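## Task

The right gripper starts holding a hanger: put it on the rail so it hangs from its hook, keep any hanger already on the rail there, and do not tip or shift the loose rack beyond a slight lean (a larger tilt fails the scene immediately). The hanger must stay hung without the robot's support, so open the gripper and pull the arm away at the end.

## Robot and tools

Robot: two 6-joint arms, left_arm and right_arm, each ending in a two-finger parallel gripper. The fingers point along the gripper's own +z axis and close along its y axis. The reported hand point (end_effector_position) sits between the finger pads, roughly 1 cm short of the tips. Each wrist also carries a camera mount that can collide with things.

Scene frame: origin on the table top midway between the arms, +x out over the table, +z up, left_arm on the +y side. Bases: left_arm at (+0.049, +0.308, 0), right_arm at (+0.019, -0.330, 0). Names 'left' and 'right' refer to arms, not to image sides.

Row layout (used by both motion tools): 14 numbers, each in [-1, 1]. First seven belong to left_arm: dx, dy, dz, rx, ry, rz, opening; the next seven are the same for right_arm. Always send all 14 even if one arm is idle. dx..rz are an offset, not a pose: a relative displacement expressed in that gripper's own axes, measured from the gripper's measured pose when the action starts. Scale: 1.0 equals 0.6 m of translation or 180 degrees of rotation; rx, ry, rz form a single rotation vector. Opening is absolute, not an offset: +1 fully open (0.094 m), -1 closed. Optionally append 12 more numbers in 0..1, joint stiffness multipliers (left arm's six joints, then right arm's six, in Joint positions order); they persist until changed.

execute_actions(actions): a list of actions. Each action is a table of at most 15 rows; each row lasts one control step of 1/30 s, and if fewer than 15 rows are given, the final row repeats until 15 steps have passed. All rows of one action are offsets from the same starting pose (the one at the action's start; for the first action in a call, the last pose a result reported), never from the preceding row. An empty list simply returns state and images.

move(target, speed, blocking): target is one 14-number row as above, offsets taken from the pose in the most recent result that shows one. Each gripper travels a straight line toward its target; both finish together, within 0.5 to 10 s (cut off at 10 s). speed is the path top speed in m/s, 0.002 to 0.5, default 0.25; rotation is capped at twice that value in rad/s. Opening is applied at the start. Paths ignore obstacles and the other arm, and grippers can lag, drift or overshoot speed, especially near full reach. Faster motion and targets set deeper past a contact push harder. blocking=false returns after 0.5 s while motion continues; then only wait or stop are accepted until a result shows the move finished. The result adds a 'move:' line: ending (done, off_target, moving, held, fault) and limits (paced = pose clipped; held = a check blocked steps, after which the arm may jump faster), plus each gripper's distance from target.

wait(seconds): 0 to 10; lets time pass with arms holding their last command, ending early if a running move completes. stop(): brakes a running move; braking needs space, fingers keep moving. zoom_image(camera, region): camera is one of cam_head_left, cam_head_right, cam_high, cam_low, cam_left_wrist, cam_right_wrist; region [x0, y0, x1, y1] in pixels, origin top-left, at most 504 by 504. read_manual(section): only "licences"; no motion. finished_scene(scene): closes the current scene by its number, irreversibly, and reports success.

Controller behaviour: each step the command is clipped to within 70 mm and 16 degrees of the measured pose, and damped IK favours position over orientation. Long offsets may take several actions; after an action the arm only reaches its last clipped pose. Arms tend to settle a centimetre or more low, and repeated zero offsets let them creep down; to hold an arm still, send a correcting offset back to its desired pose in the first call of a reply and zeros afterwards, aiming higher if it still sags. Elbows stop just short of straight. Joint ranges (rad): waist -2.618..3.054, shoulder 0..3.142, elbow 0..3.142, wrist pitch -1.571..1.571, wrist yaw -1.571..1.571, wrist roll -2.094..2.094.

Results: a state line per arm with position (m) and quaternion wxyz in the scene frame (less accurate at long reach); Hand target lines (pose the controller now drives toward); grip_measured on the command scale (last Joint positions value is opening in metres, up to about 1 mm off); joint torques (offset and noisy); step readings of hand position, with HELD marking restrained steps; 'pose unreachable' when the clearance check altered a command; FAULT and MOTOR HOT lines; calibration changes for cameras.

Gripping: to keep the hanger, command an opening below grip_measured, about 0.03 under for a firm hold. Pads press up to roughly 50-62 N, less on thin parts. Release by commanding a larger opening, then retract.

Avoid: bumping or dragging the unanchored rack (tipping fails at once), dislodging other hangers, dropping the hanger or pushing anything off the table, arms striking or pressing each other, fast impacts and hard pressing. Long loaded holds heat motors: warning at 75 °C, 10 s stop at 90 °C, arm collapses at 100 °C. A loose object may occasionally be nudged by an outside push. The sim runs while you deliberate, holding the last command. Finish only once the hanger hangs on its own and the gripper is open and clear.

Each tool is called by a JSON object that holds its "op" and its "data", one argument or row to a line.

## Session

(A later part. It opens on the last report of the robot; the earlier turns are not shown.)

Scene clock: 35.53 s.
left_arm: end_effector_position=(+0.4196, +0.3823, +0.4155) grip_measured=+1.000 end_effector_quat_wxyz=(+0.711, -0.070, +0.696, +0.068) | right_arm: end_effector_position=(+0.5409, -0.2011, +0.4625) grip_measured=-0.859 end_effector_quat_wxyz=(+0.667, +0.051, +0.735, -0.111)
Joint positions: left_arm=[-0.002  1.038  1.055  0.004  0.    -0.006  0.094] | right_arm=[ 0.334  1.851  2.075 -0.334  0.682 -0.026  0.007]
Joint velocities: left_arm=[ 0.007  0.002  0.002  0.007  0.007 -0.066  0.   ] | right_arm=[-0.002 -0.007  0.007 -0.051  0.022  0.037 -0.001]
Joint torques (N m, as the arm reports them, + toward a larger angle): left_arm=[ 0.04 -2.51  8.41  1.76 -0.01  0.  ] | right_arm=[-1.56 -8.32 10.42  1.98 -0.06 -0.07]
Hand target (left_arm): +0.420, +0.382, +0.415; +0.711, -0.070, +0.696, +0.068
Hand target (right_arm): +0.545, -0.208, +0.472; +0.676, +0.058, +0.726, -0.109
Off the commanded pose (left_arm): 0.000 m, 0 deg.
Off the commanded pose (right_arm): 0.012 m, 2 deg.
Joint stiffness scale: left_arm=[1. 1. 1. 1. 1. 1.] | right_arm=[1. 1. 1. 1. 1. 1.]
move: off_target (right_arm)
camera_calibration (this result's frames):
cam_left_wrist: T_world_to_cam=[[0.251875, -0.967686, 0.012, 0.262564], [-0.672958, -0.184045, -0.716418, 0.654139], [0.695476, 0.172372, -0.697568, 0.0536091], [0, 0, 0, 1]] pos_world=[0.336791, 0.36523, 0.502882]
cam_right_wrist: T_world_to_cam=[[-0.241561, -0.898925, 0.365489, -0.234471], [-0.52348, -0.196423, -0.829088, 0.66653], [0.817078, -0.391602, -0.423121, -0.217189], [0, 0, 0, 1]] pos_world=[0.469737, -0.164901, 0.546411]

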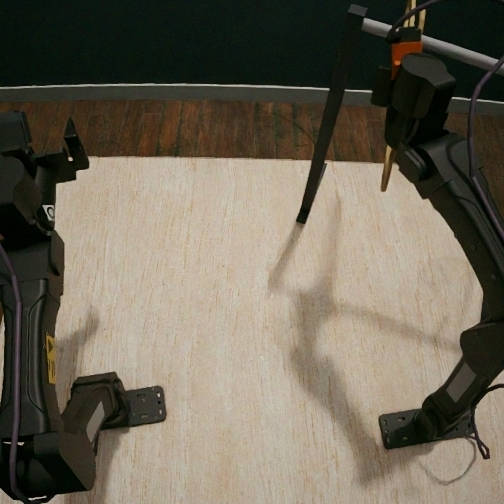

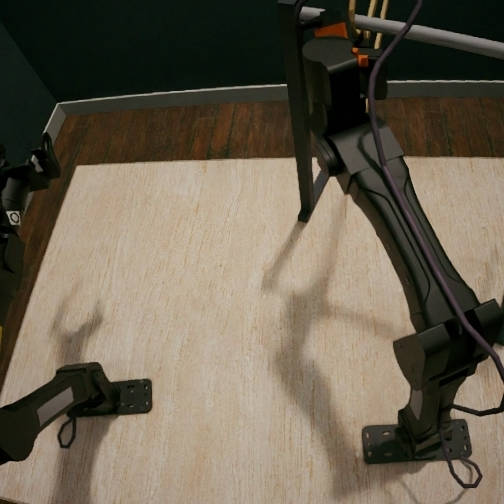

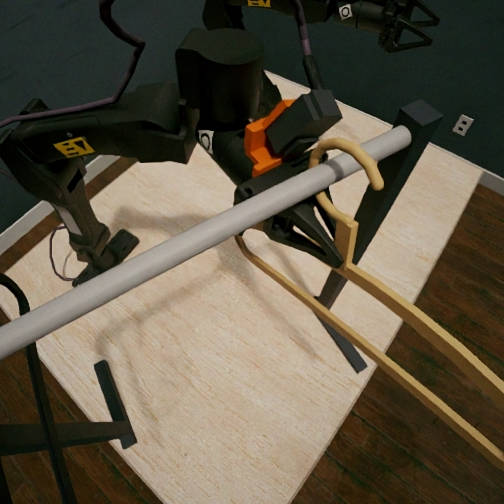

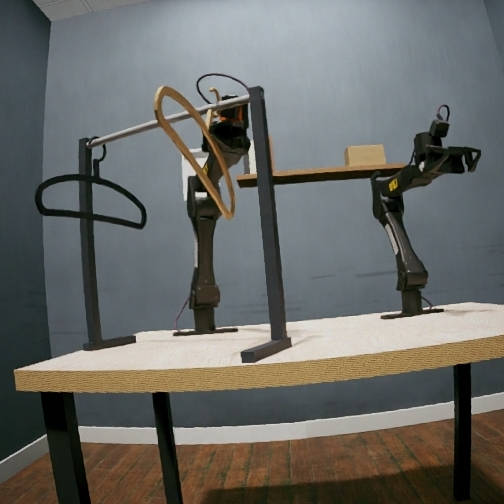

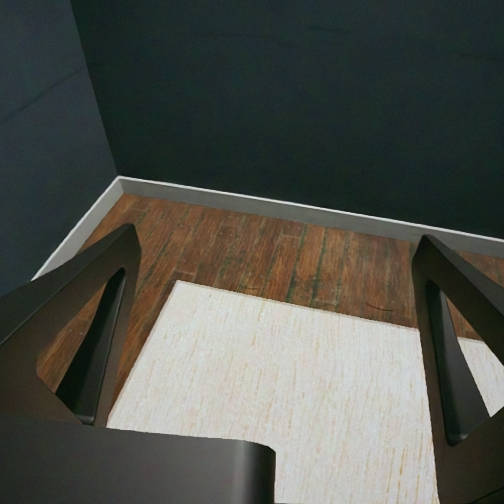

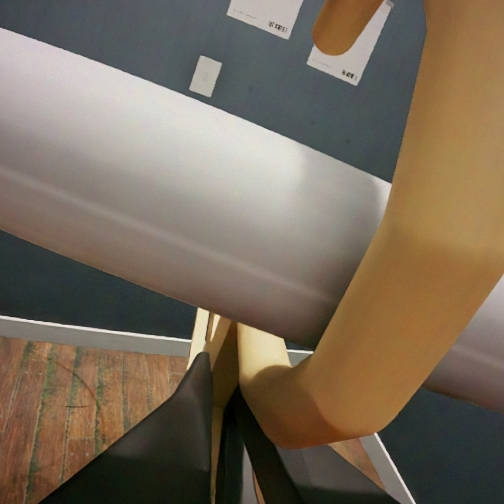

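{"op": "move", "data": {
  "target": [0,0,0,0,0,0,1,0.03,0,-0.015,0,0,0,-1],
  "speed": 0.03
}}

{"op": "move", "data": {
  "target": [0,0,0,0,0,0,1,0,0,0,0,0,0,-0.3]
}}

{"op": "move", "data": {
  "target": [0,0,0,0,0,0,1,0.01,0,-0.2,0,0,0,-0.3],
  "speed": 0.1
}}

{"op": "move", "data": {
  "target": [0,0,0,0,0,0,1,-0.08,0,-0.25,0,0,0,-0.3],
  "speed": 0.15
}}

Scene clock: 44.07 s.
left_arm: end_effector_position=(+0.4196, +0.3823, +0.4155) grip_measured=+1.000 end_effector_quat_wxyz=(+0.711, -0.070, +0.696, +0.068) | right_arm: end_effector_position=(+0.5339, -0.1958, +0.4467) grip_measured=-0.859 end_effector_quat_wxyz=(+0.670, +0.046, +0.734, -0.105)
Joint positions: left_arm=[-0.002  1.038  1.055  0.004  0.    -0.006  0.094] | right_arm=[ 0.35   1.792  1.927 -0.239  0.682 -0.026  0.007]
Joint velocities: left_arm=[-0.012  0.002 -0.012 -0.022 -0.007  0.037  0.   ] | right_arm=[ 0.007 -0.017  0.017  0.11  -0.007 -0.007  0.   ]
Joint torques (N m, as the arm reports them, + toward a larger angle): left_arm=[ 0.06 -2.51  8.42  1.76 -0.01  0.  ] | right_arm=[ -0.05 -10.03   6.25   1.71   0.15  -0.01]
Hand target (left_arm): +0.420, +0.382, +0.415; +0.711, -0.070, +0.696, +0.068
Hand target (right_arm): +0.530, -0.200, +0.445; +0.667, +0.051, +0.735, -0.111
Off the commanded pose (left_arm): 0.000 m, 0 deg.
Off the commanded pose (right_arm): 0.006 m, 1 deg.
Joint stiffness scale: left_arm=[1. 1. 1. 1. 1. 1.] | right_arm=[1. 1. 1. 1. 1. 1.]
move: done
camera_calibration (this result's frames):
cam_left_wrist: T_world_to_cam=[[0.251875, -0.967686, 0.012, 0.262564], [-0.672958, -0.184045, -0.716418, 0.654139], [0.695476, 0.172372, -0.697568, 0.0536091], [0, 0, 0, 1]] pos_world=[0.336791, 0.36523, 0.502882]
cam_right_wrist: T_world_to_cam=[[-0.229902, -0.90328, 0.362258, -0.231185], [-0.516522, -0.202227, -0.832051, 0.647296], [0.824833, -0.378404, -0.420071, -0.218957], [0, 0, 0, 1]] pos_world=[0.461795, -0.160778, 0.530354]

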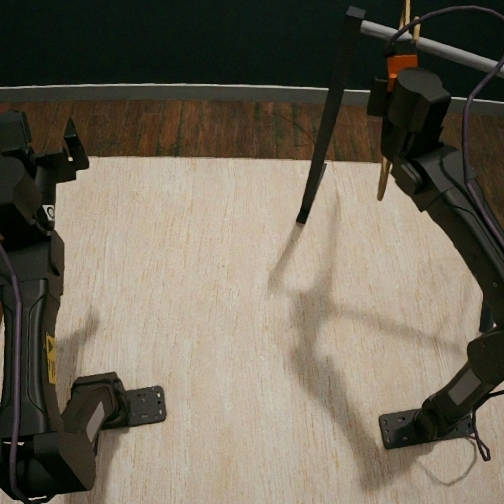

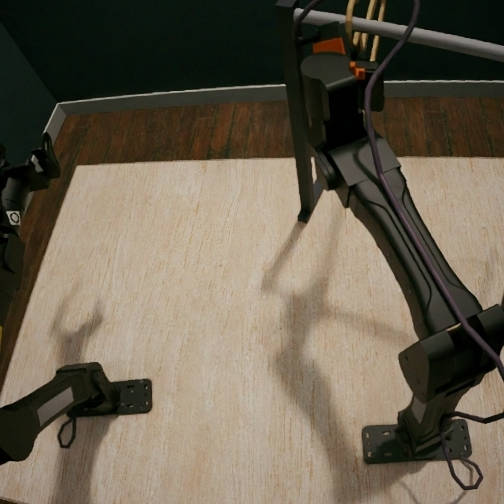

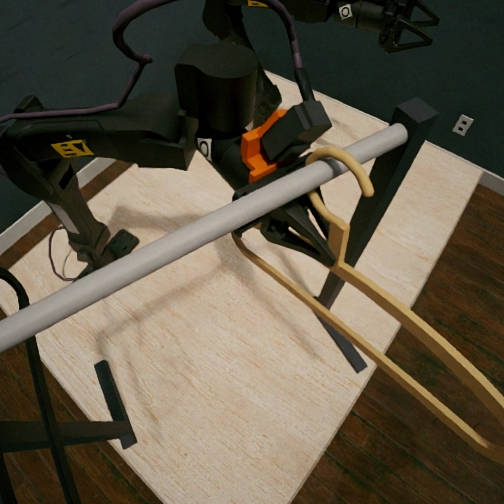

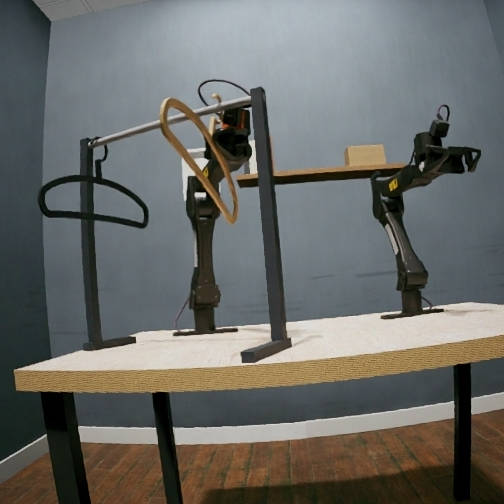

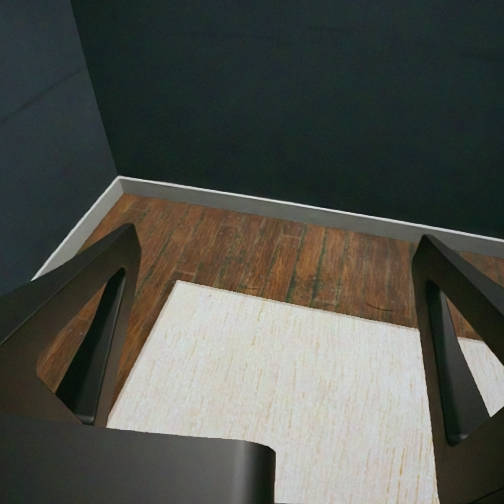

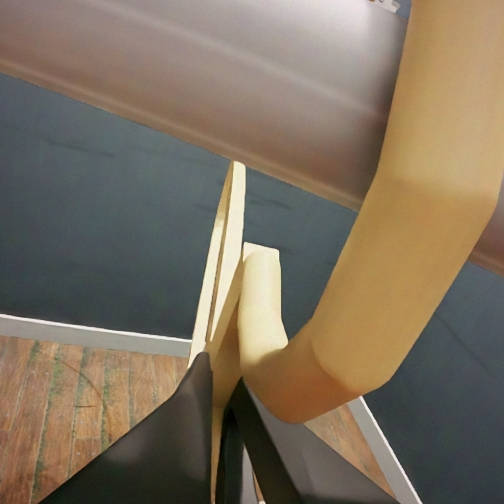

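Scene clock: 44.57 s.
left_arm: end_effector_position=(+0.4196, +0.3823, +0.4155) grip_measured=+1.000 end_effector_quat_wxyz=(+0.711, -0.070, +0.696, +0.068) | right_arm: end_effector_position=(+0.5339, -0.1956, +0.4471) grip_measured=-0.302 end_effector_quat_wxyz=(+0.671, +0.047, +0.733, -0.104)
Joint positions: left_arm=[-0.002  1.038  1.055  0.004  0.    -0.006  0.094] | right_arm=[ 0.35   1.792  1.927 -0.236  0.681 -0.026  0.033]
Joint velocities: left_arm=[ 0.012 -0.012 -0.007 -0.051  0.022 -0.007  0.   ] | right_arm=[ 0.022 -0.007  0.002  0.007 -0.007 -0.037 -0.   ]
Joint torques (N m, as the arm reports them, + toward a larger angle): left_arm=[ 0.04 -2.46  8.43  1.76 -0.01  0.01] | right_arm=[ 0.2  -9.06  7.92  1.8   0.04 -0.03]
Hand target (left_arm): +0.420, +0.382, +0.415; +0.711, -0.070, +0.696, +0.068
Hand target (right_arm): +0.534, -0.196, +0.447; +0.670, +0.046, +0.734, -0.105
Off the commanded pose (left_arm): 0.000 m, 0 deg.
Off the commanded pose (right_arm): 0.000 m, 0 deg.
Joint stiffness scale: left_arm=[1. 1. 1. 1. 1. 1.] | right_arm=[1. 1. 1. 1. 1. 1.]
move: done
camera_calibration (this result's frames):
cam_left_wrist: T_world_to_cam=[[0.251875, -0.967686, 0.012, 0.262564], [-0.672958, -0.184045, -0.716418, 0.654139], [0.695476, 0.172372, -0.697568, 0.0536091], [0, 0, 0, 1]] pos_world=[0.336791, 0.36523, 0.502882]
cam_right_wrist: T_world_to_cam=[[-0.229942, -0.903852, 0.360802, -0.230637], [-0.514696, -0.201703, -0.833309, 0.647443], [0.825963, -0.377317, -0.418829, -0.219708], [0, 0, 0, 1]] pos_world=[0.461674, -0.16077, 0.530714]

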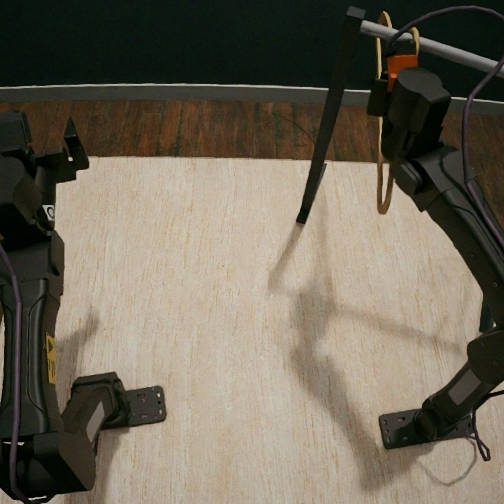

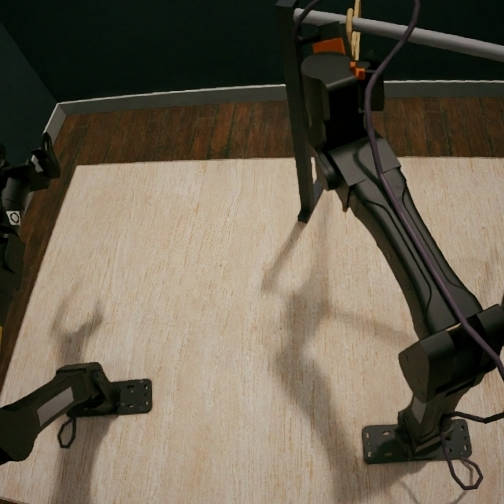

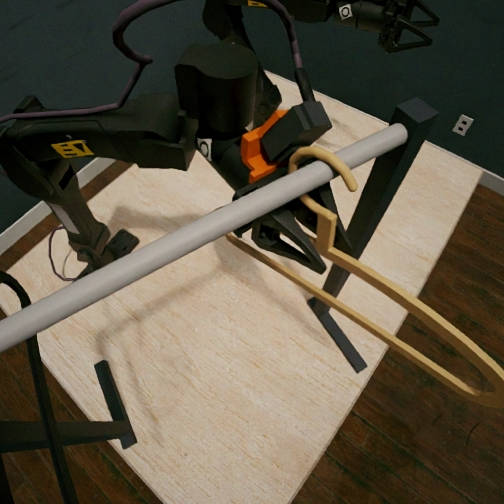

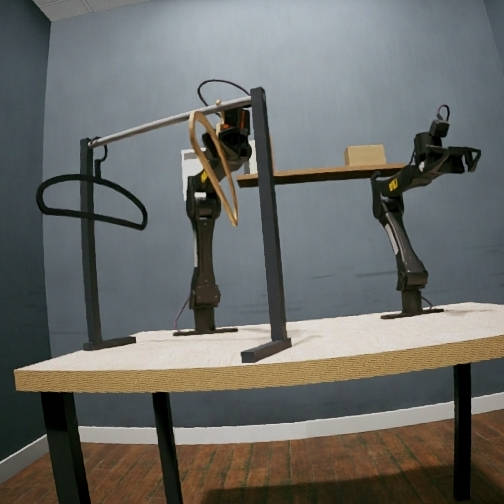

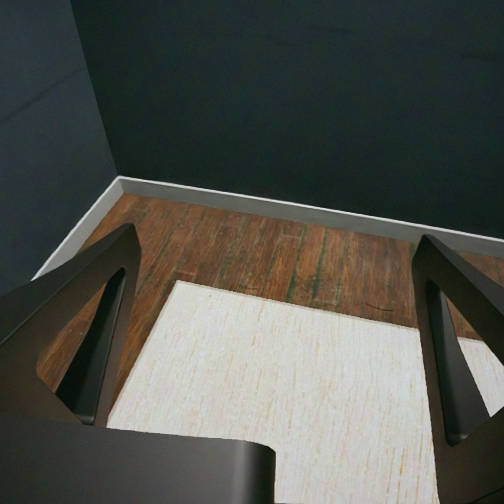

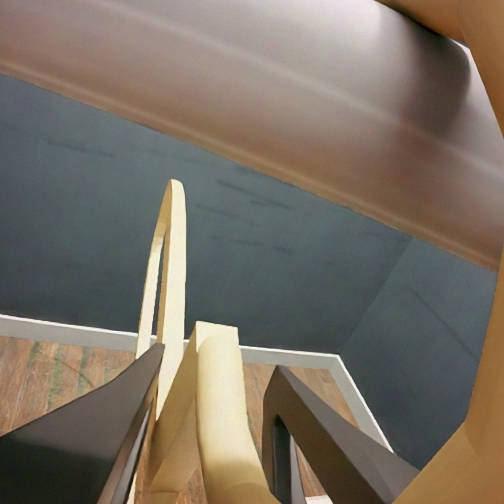

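Scene clock: 46.33 s.
left_arm: end_effector_position=(+0.4196, +0.3823, +0.4155) grip_measured=+1.000 end_effector_quat_wxyz=(+0.711, -0.070, +0.696, +0.068) | right_arm: end_effector_position=(+0.4242, -0.1634, +0.4463) grip_measured=-0.302 end_effector_quat_wxyz=(+0.669, +0.039, +0.735, -0.109)
Joint positions: left_arm=[-0.002  1.038  1.055  0.004  0.    -0.006  0.094] | right_arm=[ 0.604  1.507  1.626 -0.257  0.93   0.003  0.033]
Joint velocities: left_arm=[ 0.022 -0.012  0.002  0.051 -0.007 -0.037  0.   ] | right_arm=[ 0.007  0.002 -0.012 -0.066  0.022  0.051  0.001]
Joint torques (N m, as the arm reports them, + toward a larger angle): left_arm=[ 0.04 -2.48  8.42  1.76 -0.01  0.  ] | right_arm=[ 0.69 -8.23  7.18  1.55  0.12  0.06]
Hand target (left_arm): +0.420, +0.382, +0.415; +0.711, -0.070, +0.696, +0.068
Hand target (right_arm): +0.417, -0.167, +0.451; +0.671, +0.046, +0.733, -0.105
Off the commanded pose (left_arm): 0.000 m, 0 deg.
Off the commanded pose (right_arm): 0.011 m, 1 deg.
Joint stiffness scale: left_arm=[1. 1. 1. 1. 1. 1.] | right_arm=[1. 1. 1. 1. 1. 1.]
move: off_target (right_arm)
camera_calibration (this result's frames):
cam_left_wrist: T_world_to_cam=[[0.251875, -0.967686, 0.012, 0.262564], [-0.672958, -0.184045, -0.716418, 0.654139], [0.695476, 0.172372, -0.697568, 0.0536091], [0, 0, 0, 1]] pos_world=[0.336791, 0.36523, 0.502882]
cam_right_wrist: T_world_to_cam=[[-0.22345, -0.898716, 0.377333, -0.23574], [-0.519553, -0.217723, -0.826233, 0.593033], [0.824703, -0.380666, -0.41828, -0.11755], [0, 0, 0, 1]] pos_world=[0.35238, -0.127493, 0.529767]

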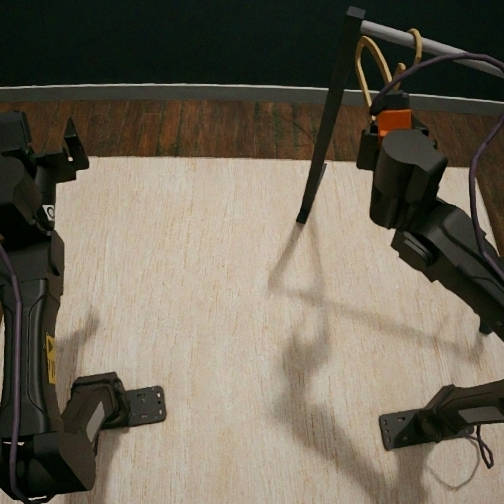

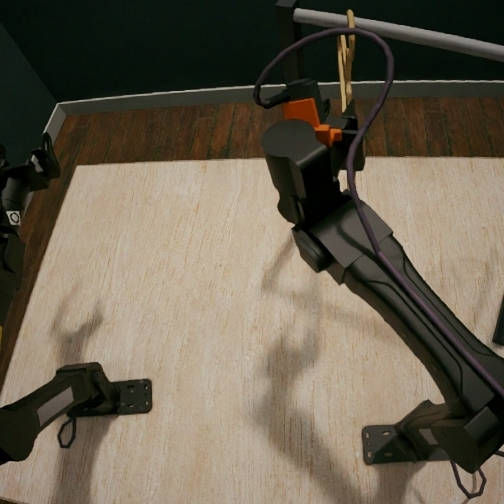

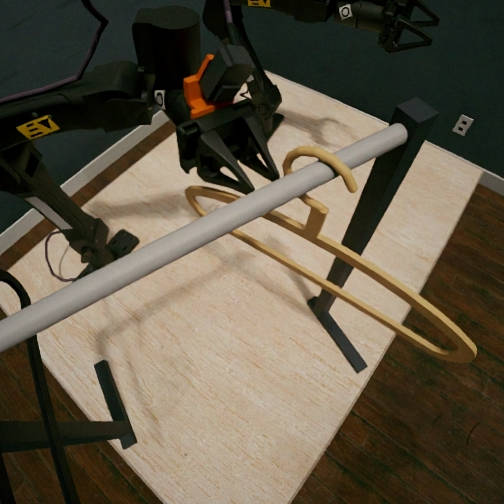

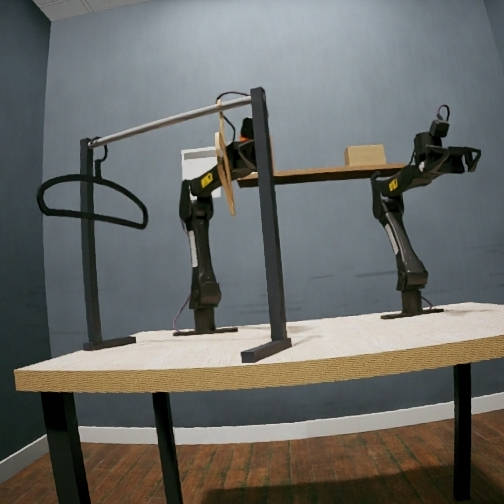

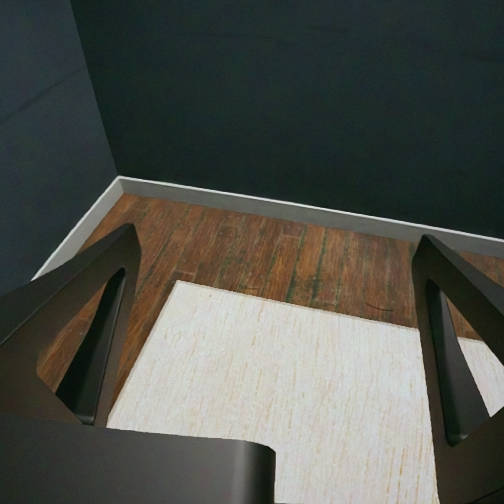

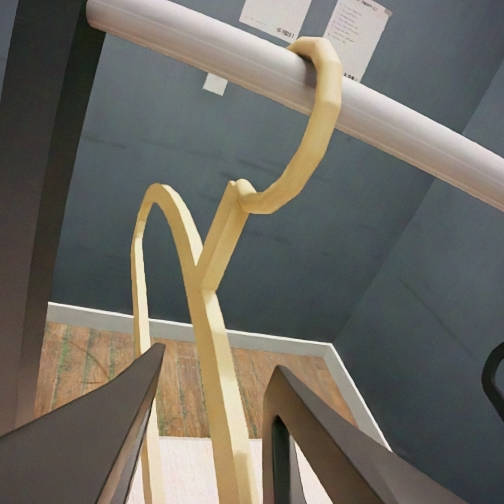

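Scene clock: 48.23 s.
left_arm: end_effector_position=(+0.4196, +0.3823, +0.4155) grip_measured=+1.000 end_effector_quat_wxyz=(+0.711, -0.070, +0.696, +0.068) | right_arm: end_effector_position=(+0.2838, -0.1235, +0.5041) grip_measured=-0.302 end_effector_quat_wxyz=(+0.672, +0.034, +0.732, -0.107)
Joint positions: left_arm=[-0.002  1.038  1.055  0.004  0.    -0.006  0.094] | right_arm=[ 1.093  1.513  1.986 -0.912  1.398  0.323  0.033]
Joint velocities: left_arm=[ 0.007  0.007 -0.012 -0.037 -0.007 -0.022  0.   ] | right_arm=[ 0.007  0.042  0.12  -0.33  -0.066  0.125 -0.001]
Joint torques (N m, as the arm reports them, + toward a larger angle): left_arm=[ 0.04 -2.49  8.39  1.75 -0.01  0.  ] | right_arm=[ 0.67 -3.92  8.01  1.2   0.35  0.07]
Hand target (left_arm): +0.420, +0.382, +0.415; +0.711, -0.070, +0.696, +0.068
Hand target (right_arm): +0.281, -0.124, +0.505; +0.672, +0.037, +0.732, -0.109
Off the commanded pose (left_arm): 0.000 m, 0 deg.
Off the commanded pose (right_arm): 0.004 m, 1 deg.
Joint stiffness scale: left_arm=[1. 1. 1. 1. 1. 1.] | right_arm=[1. 1. 1. 1. 1. 1.]
move: done
camera_calibration (this result's frames):
cam_left_wrist: T_world_to_cam=[[0.251875, -0.967686, 0.012, 0.262564], [-0.672958, -0.184045, -0.716418, 0.654139], [0.695476, 0.172372, -0.697568, 0.0536091], [0, 0, 0, 1]] pos_world=[0.336791, 0.36523, 0.502882]
cam_right_wrist: T_world_to_cam=[[-0.217659, -0.89919, 0.379581, -0.255937], [-0.510235, -0.226704, -0.829618, 0.574485], [0.832037, -0.374249, -0.409454, 0.0319214], [0, 0, 0, 1]] pos_world=[0.210856, -0.0879509, 0.586822]

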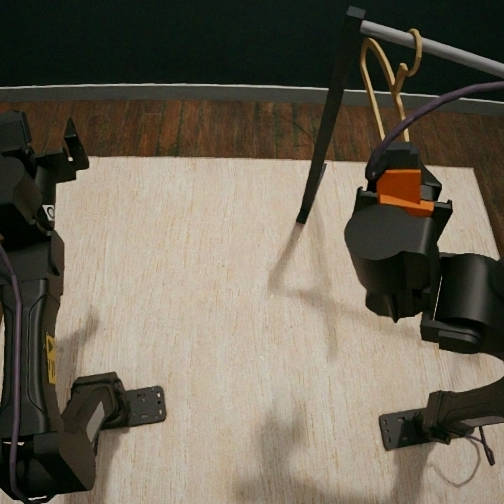

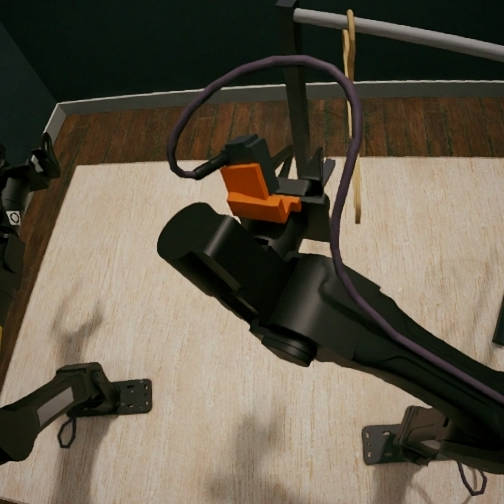

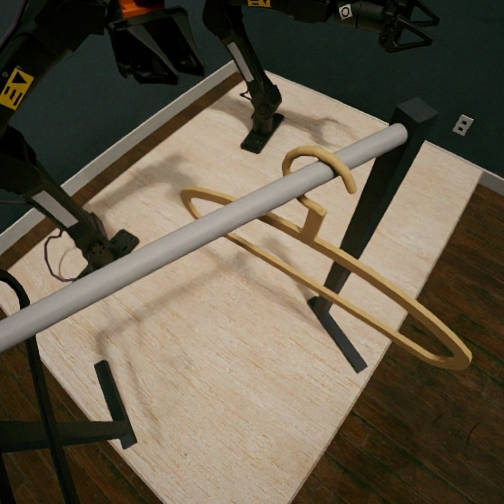

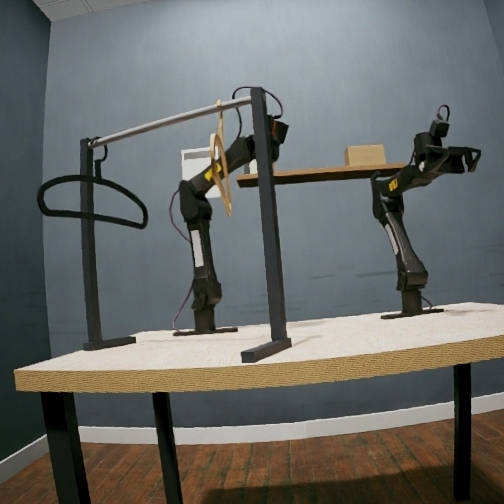

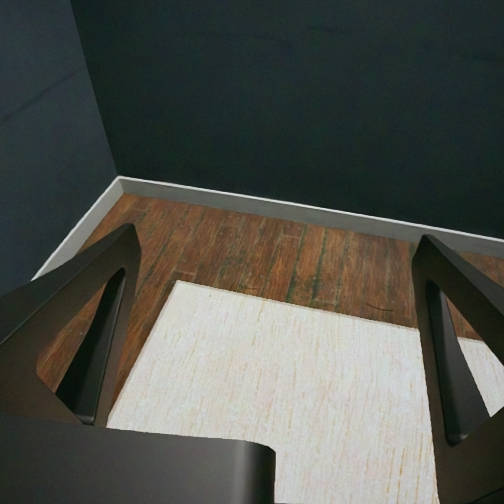

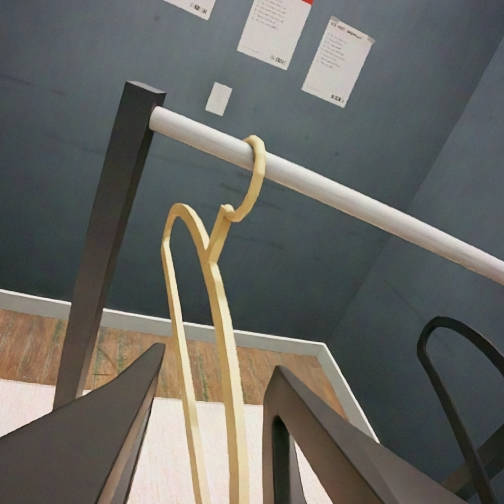

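{"op": "finished_scene", "data": {
  "scene": 2
}}

The scene is finished: the task was done.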